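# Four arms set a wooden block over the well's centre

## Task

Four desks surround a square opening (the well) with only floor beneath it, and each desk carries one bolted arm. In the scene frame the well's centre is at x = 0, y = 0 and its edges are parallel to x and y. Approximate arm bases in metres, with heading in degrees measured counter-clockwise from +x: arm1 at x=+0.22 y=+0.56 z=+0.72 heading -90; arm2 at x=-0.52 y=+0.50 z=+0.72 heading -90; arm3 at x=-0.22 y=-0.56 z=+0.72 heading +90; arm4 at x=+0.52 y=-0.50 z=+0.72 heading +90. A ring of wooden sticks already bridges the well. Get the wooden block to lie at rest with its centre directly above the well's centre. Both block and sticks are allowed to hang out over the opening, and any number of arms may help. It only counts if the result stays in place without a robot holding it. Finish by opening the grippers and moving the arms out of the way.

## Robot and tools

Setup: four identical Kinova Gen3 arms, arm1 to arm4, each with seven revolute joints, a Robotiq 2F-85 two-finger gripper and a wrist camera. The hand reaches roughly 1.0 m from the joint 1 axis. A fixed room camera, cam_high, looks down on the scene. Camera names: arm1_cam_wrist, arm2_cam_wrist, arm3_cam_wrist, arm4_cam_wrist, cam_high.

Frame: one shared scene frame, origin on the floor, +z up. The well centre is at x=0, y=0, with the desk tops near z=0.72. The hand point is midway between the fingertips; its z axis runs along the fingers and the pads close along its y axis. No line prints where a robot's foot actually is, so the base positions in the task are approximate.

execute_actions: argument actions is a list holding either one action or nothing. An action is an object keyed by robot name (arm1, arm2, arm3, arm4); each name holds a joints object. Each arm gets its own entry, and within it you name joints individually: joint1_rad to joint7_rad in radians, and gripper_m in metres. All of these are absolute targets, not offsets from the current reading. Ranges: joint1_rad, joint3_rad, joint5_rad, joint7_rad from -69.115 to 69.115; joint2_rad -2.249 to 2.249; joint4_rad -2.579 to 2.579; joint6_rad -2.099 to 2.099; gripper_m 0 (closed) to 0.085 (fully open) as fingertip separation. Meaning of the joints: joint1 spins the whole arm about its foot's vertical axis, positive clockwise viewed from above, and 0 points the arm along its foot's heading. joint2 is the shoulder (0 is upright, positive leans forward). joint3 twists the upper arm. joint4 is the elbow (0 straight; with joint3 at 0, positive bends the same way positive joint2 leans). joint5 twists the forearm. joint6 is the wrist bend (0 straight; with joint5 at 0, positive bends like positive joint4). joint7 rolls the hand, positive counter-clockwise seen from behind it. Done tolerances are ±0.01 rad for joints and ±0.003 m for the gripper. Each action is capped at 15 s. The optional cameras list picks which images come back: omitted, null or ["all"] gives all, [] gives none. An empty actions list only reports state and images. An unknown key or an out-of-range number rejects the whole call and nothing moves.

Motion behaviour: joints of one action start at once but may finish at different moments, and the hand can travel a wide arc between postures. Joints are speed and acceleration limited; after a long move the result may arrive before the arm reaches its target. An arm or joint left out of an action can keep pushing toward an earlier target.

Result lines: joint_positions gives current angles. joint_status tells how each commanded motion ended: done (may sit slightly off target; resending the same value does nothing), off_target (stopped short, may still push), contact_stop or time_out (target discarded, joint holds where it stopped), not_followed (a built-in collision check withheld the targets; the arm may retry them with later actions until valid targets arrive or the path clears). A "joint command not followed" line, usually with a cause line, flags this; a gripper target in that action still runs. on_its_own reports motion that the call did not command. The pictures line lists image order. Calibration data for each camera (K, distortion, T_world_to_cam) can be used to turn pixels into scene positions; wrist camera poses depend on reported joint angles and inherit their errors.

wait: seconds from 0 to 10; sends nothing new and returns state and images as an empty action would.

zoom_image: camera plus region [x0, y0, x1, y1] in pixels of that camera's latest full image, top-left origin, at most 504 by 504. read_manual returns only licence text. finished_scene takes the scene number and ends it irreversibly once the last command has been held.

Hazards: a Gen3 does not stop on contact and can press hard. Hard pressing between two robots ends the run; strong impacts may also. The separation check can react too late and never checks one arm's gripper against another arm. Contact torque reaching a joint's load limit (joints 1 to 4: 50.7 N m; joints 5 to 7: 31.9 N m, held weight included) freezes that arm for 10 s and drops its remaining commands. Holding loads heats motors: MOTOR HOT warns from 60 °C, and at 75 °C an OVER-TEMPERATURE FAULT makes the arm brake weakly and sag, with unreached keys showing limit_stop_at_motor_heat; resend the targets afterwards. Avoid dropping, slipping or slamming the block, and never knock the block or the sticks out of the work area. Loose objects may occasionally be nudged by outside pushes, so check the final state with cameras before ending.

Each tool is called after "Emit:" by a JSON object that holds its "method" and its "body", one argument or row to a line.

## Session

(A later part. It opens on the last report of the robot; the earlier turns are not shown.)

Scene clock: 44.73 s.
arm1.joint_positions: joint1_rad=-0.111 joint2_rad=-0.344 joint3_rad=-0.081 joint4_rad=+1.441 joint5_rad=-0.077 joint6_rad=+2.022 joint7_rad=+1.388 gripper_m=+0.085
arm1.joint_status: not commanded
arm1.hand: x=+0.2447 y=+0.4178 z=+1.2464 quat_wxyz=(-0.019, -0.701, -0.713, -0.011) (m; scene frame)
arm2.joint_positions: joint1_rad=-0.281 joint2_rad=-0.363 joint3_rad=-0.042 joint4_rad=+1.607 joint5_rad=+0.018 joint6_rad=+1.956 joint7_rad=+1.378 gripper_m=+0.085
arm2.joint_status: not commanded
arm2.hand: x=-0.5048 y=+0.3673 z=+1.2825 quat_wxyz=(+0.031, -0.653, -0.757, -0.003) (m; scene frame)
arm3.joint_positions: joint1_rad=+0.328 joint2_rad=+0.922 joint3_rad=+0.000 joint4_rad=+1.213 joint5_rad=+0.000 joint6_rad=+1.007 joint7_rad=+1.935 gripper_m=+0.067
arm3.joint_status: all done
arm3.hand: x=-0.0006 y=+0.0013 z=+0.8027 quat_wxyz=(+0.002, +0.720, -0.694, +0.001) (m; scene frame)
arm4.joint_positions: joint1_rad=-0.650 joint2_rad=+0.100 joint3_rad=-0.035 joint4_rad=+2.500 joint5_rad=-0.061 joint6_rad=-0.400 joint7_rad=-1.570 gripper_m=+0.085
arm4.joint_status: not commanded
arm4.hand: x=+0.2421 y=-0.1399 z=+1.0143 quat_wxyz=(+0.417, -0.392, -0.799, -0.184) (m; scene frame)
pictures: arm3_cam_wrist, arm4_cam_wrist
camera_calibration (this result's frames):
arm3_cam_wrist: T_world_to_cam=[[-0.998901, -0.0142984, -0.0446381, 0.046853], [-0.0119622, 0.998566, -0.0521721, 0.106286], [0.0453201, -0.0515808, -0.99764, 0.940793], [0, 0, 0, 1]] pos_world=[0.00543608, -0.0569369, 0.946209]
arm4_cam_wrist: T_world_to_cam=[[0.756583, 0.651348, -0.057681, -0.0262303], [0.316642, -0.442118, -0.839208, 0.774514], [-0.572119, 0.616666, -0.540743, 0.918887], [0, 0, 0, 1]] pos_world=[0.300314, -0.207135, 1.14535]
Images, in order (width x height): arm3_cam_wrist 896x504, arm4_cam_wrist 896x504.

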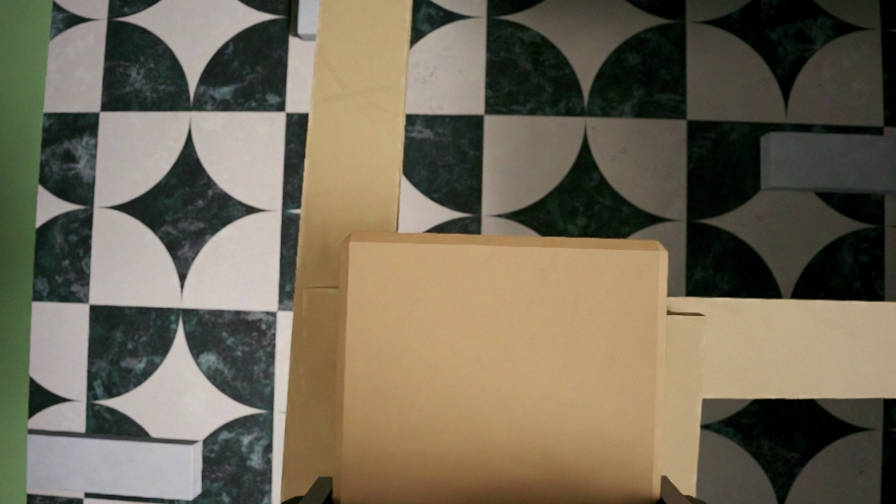

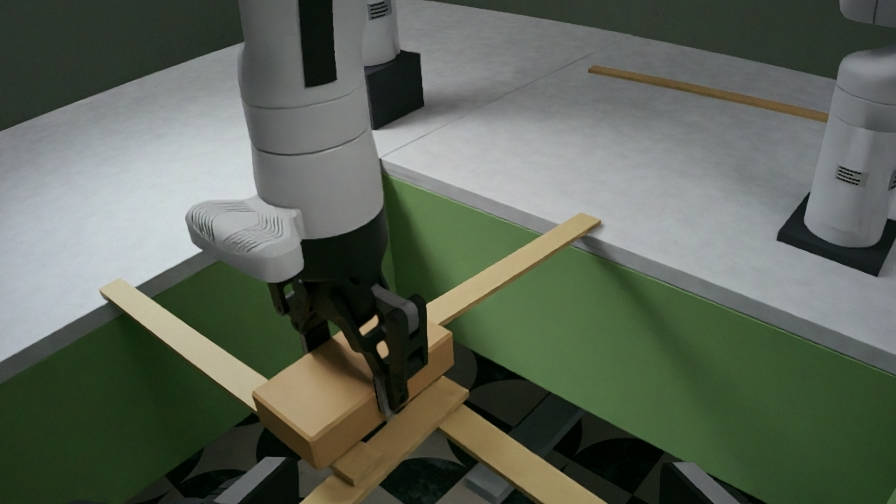

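No contact shows yet (the load sag is unchanged), so I'm lowering 4 mm more.

Emit:
{"method": "execute_actions", "body": {
  "actions": [
    {"arm3":{"joints":{"joint2_rad":0.9257,"joint4_rad":1.215,"joint6_rad":0.9986}}}
  ],
  "cameras": ["arm4_cam_wrist"]
}}

Emit:
{"method": "zoom_image", "body": {
  "camera": "arm4_cam_wrist",
  "region": [230, 280, 500, 504]
}}

Scene clock: 46.87 s.
arm1.joint_positions: joint1_rad=-0.111 joint2_rad=-0.344 joint3_rad=-0.081 joint4_rad=+1.441 joint5_rad=-0.077 joint6_rad=+2.022 joint7_rad=+1.388 gripper_m=+0.085
arm1.joint_status: not commanded
arm1.hand: x=+0.2447 y=+0.4178 z=+1.2464 quat_wxyz=(-0.019, -0.701, -0.713, -0.011) (m; scene frame)
arm2.joint_positions: joint1_rad=-0.281 joint2_rad=-0.363 joint3_rad=-0.042 joint4_rad=+1.607 joint5_rad=+0.018 joint6_rad=+1.956 joint7_rad=+1.378 gripper_m=+0.085
arm2.joint_status: not commanded
arm2.hand: x=-0.5048 y=+0.3673 z=+1.2825 quat_wxyz=(+0.031, -0.653, -0.757, -0.003) (m; scene frame)
arm3.joint_positions: joint1_rad=+0.328 joint2_rad=+0.927 joint3_rad=+0.000 joint4_rad=+1.216 joint5_rad=+0.000 joint6_rad=+0.999 joint7_rad=+1.935 gripper_m=+0.067
arm3.joint_status: all done
arm3.hand: x=-0.0005 y=+0.0015 z=+0.7995 quat_wxyz=(+0.002, +0.720, -0.694, +0.001) (m; scene frame)
arm4.joint_positions: joint1_rad=-0.650 joint2_rad=+0.100 joint3_rad=-0.035 joint4_rad=+2.500 joint5_rad=-0.061 joint6_rad=-0.400 joint7_rad=-1.570 gripper_m=+0.085
arm4.joint_status: not commanded
arm4.hand: x=+0.2421 y=-0.1399 z=+1.0143 quat_wxyz=(+0.417, -0.392, -0.799, -0.184) (m; scene frame)
pictures: arm4_cam_wrist
camera_calibration (this result's frames):
arm4_cam_wrist: T_world_to_cam=[[0.756583, 0.651348, -0.0576809, -0.0262305], [0.316642, -0.442118, -0.839208, 0.774514], [-0.572118, 0.616666, -0.540743, 0.918887], [0, 0, 0, 1]] pos_world=[0.300314, -0.207135, 1.14535]
Images, in order (width x height): arm4_cam_wrist 896x504.

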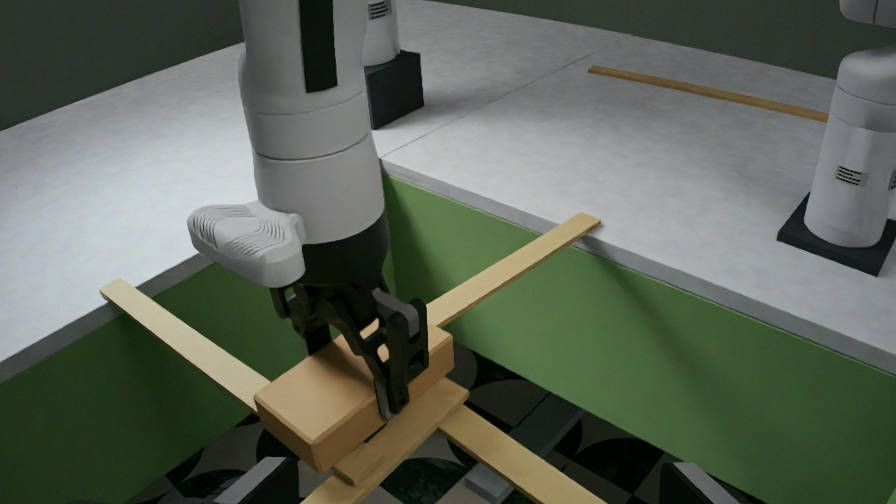

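Region (230, 280, 500, 504) of arm4_cam_wrist's 896x504 image, scaled by 1.867; it fills the top 418 rows of this view, and the rest is white.

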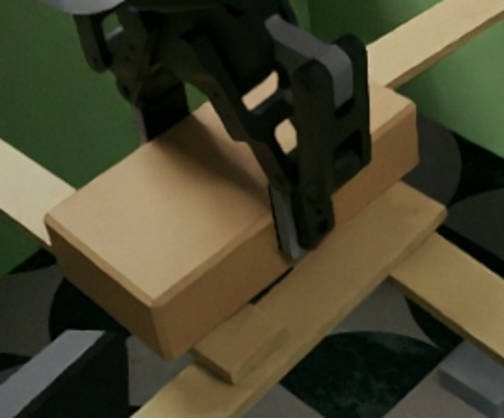

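The descent stopped short of its target, which suggests first contact. Releasing now.

Emit:
{"method": "execute_actions", "body": {
  "actions": [
    {"arm3":{"joints":{"gripper_m":0.085}}}
  ],
  "cameras": ["arm4_cam_wrist"]
}}

Emit:
{"method": "execute_actions", "body": {
  "actions": [
    {"arm3":{"joints":{"joint2_rad":0.4,"joint4_rad":1.2,"joint6_rad":1.4}},"arm4":{"joints":{"joint1_rad":-0.4}}}
  ],
  "cameras": ["arm3_cam_wrist","cam_high"]
}}

Scene clock: 49.60 s.
arm1.joint_positions: joint1_rad=-0.111 joint2_rad=-0.344 joint3_rad=-0.081 joint4_rad=+1.441 joint5_rad=-0.077 joint6_rad=+2.022 joint7_rad=+1.388 gripper_m=+0.085
arm1.joint_status: not commanded
arm1.hand: x=+0.2447 y=+0.4178 z=+1.2464 quat_wxyz=(-0.019, -0.701, -0.713, -0.011) (m; scene frame)
arm2.joint_positions: joint1_rad=-0.281 joint2_rad=-0.363 joint3_rad=-0.042 joint4_rad=+1.607 joint5_rad=+0.018 joint6_rad=+1.956 joint7_rad=+1.378 gripper_m=+0.085
arm2.joint_status: not commanded
arm2.hand: x=-0.5048 y=+0.3673 z=+1.2825 quat_wxyz=(+0.031, -0.653, -0.757, -0.003) (m; scene frame)
arm3.joint_positions: joint1_rad=+0.328 joint2_rad=+0.926 joint3_rad=+0.000 joint4_rad=+1.215 joint5_rad=+0.000 joint6_rad=+0.999 joint7_rad=+1.935 gripper_m=+0.085
arm3.joint_status: all done
arm3.hand: x=-0.0003 y=+0.0020 z=+0.8002 quat_wxyz=(+0.001, +0.720, -0.694, +0.001) (m; scene frame)
arm4.joint_positions: joint1_rad=-0.650 joint2_rad=+0.100 joint3_rad=-0.035 joint4_rad=+2.500 joint5_rad=-0.061 joint6_rad=-0.400 joint7_rad=-1.570 gripper_m=+0.085
arm4.joint_status: not commanded
arm4.hand: x=+0.2421 y=-0.1399 z=+1.0143 quat_wxyz=(+0.417, -0.392, -0.799, -0.184) (m; scene frame)
pictures: arm4_cam_wrist
camera_calibration (this result's frames):
arm4_cam_wrist: T_world_to_cam=[[0.756583, 0.651348, -0.0576811, -0.0262304], [0.316642, -0.442118, -0.839208, 0.774514], [-0.572118, 0.616666, -0.540743, 0.918887], [0, 0, 0, 1]] pos_world=[0.300314, -0.207135, 1.14535]
Images, in order (width x height): arm4_cam_wrist 896x504.

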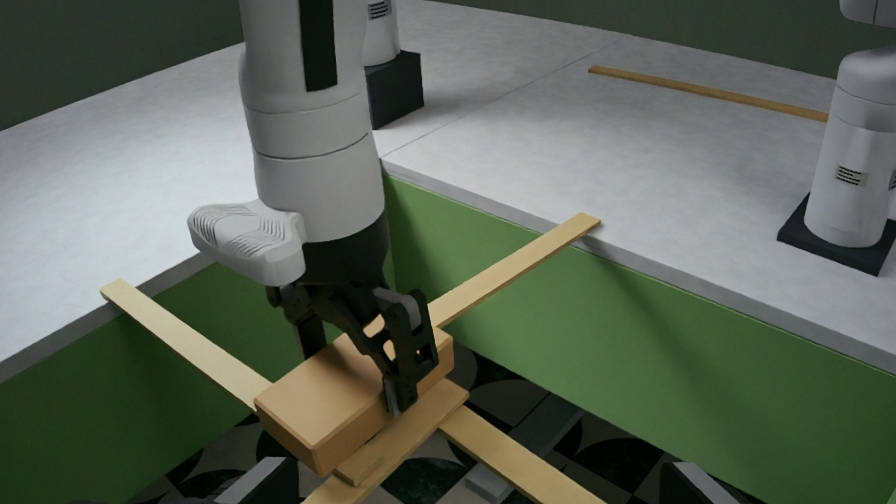

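Scene clock: 51.47 s.
arm1.joint_positions: joint1_rad=-0.111 joint2_rad=-0.344 joint3_rad=-0.081 joint4_rad=+1.441 joint5_rad=-0.077 joint6_rad=+2.022 joint7_rad=+1.388 gripper_m=+0.085
arm1.joint_status: not commanded
arm1.hand: x=+0.2447 y=+0.4178 z=+1.2464 quat_wxyz=(-0.019, -0.701, -0.713, -0.011) (m; scene frame)
arm2.joint_positions: joint1_rad=-0.281 joint2_rad=-0.363 joint3_rad=-0.042 joint4_rad=+1.607 joint5_rad=+0.018 joint6_rad=+1.956 joint7_rad=+1.378 gripper_m=+0.085
arm2.joint_status: not commanded
arm2.hand: x=-0.5048 y=+0.3673 z=+1.2825 quat_wxyz=(+0.031, -0.653, -0.757, -0.003) (m; scene frame)
arm3.joint_positions: joint1_rad=+0.328 joint2_rad=+0.400 joint3_rad=+0.000 joint4_rad=+1.200 joint5_rad=+0.000 joint6_rad=+1.400 joint7_rad=+1.935 gripper_m=+0.085
arm3.joint_status: all done
arm3.hand: x=-0.0256 y=-0.0721 z=+1.0986 quat_wxyz=(-0.062, +0.719, -0.692, -0.029) (m; scene frame)
arm4.joint_positions: joint1_rad=-0.400 joint2_rad=+0.100 joint3_rad=-0.035 joint4_rad=+2.500 joint5_rad=-0.061 joint6_rad=-0.400 joint7_rad=-1.570 gripper_m=+0.085
arm4.joint_status: all done
arm4.hand: x=+0.3402 y=-0.0822 z=+1.0144 quat_wxyz=(+0.391, -0.489, -0.744, -0.234) (m; scene frame)
pictures: arm3_cam_wrist, cam_high
camera_calibration (this result's frames):
arm3_cam_wrist: T_world_to_cam=[[-0.995789, -0.00515737, -0.0915243, 0.0862952], [-0.0126698, 0.996577, 0.0816918, 0.0474817], [0.0907897, 0.0825074, -0.992446, 1.23843], [0, 0, 0, 1]] pos_world=[-0.0259029, -0.149054, 1.23309]
Images, in order (width x height): arm3_cam_wrist 896x504, cam_high 896x504.

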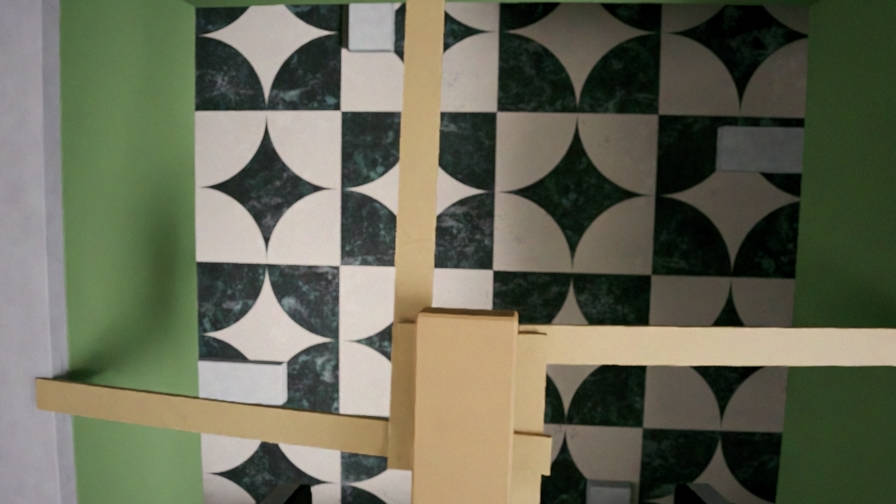

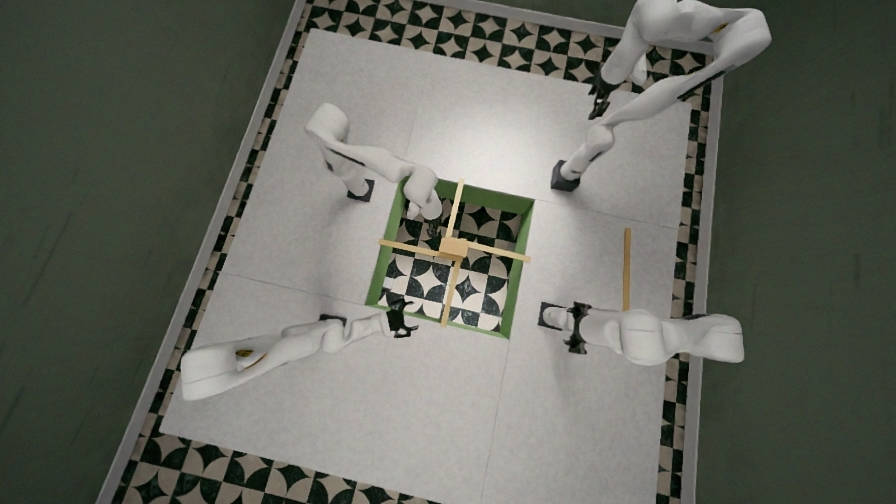

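Emit:
{"method": "finished_scene", "body": {
  "scene": 1
}}

The scene is finished: the task was done.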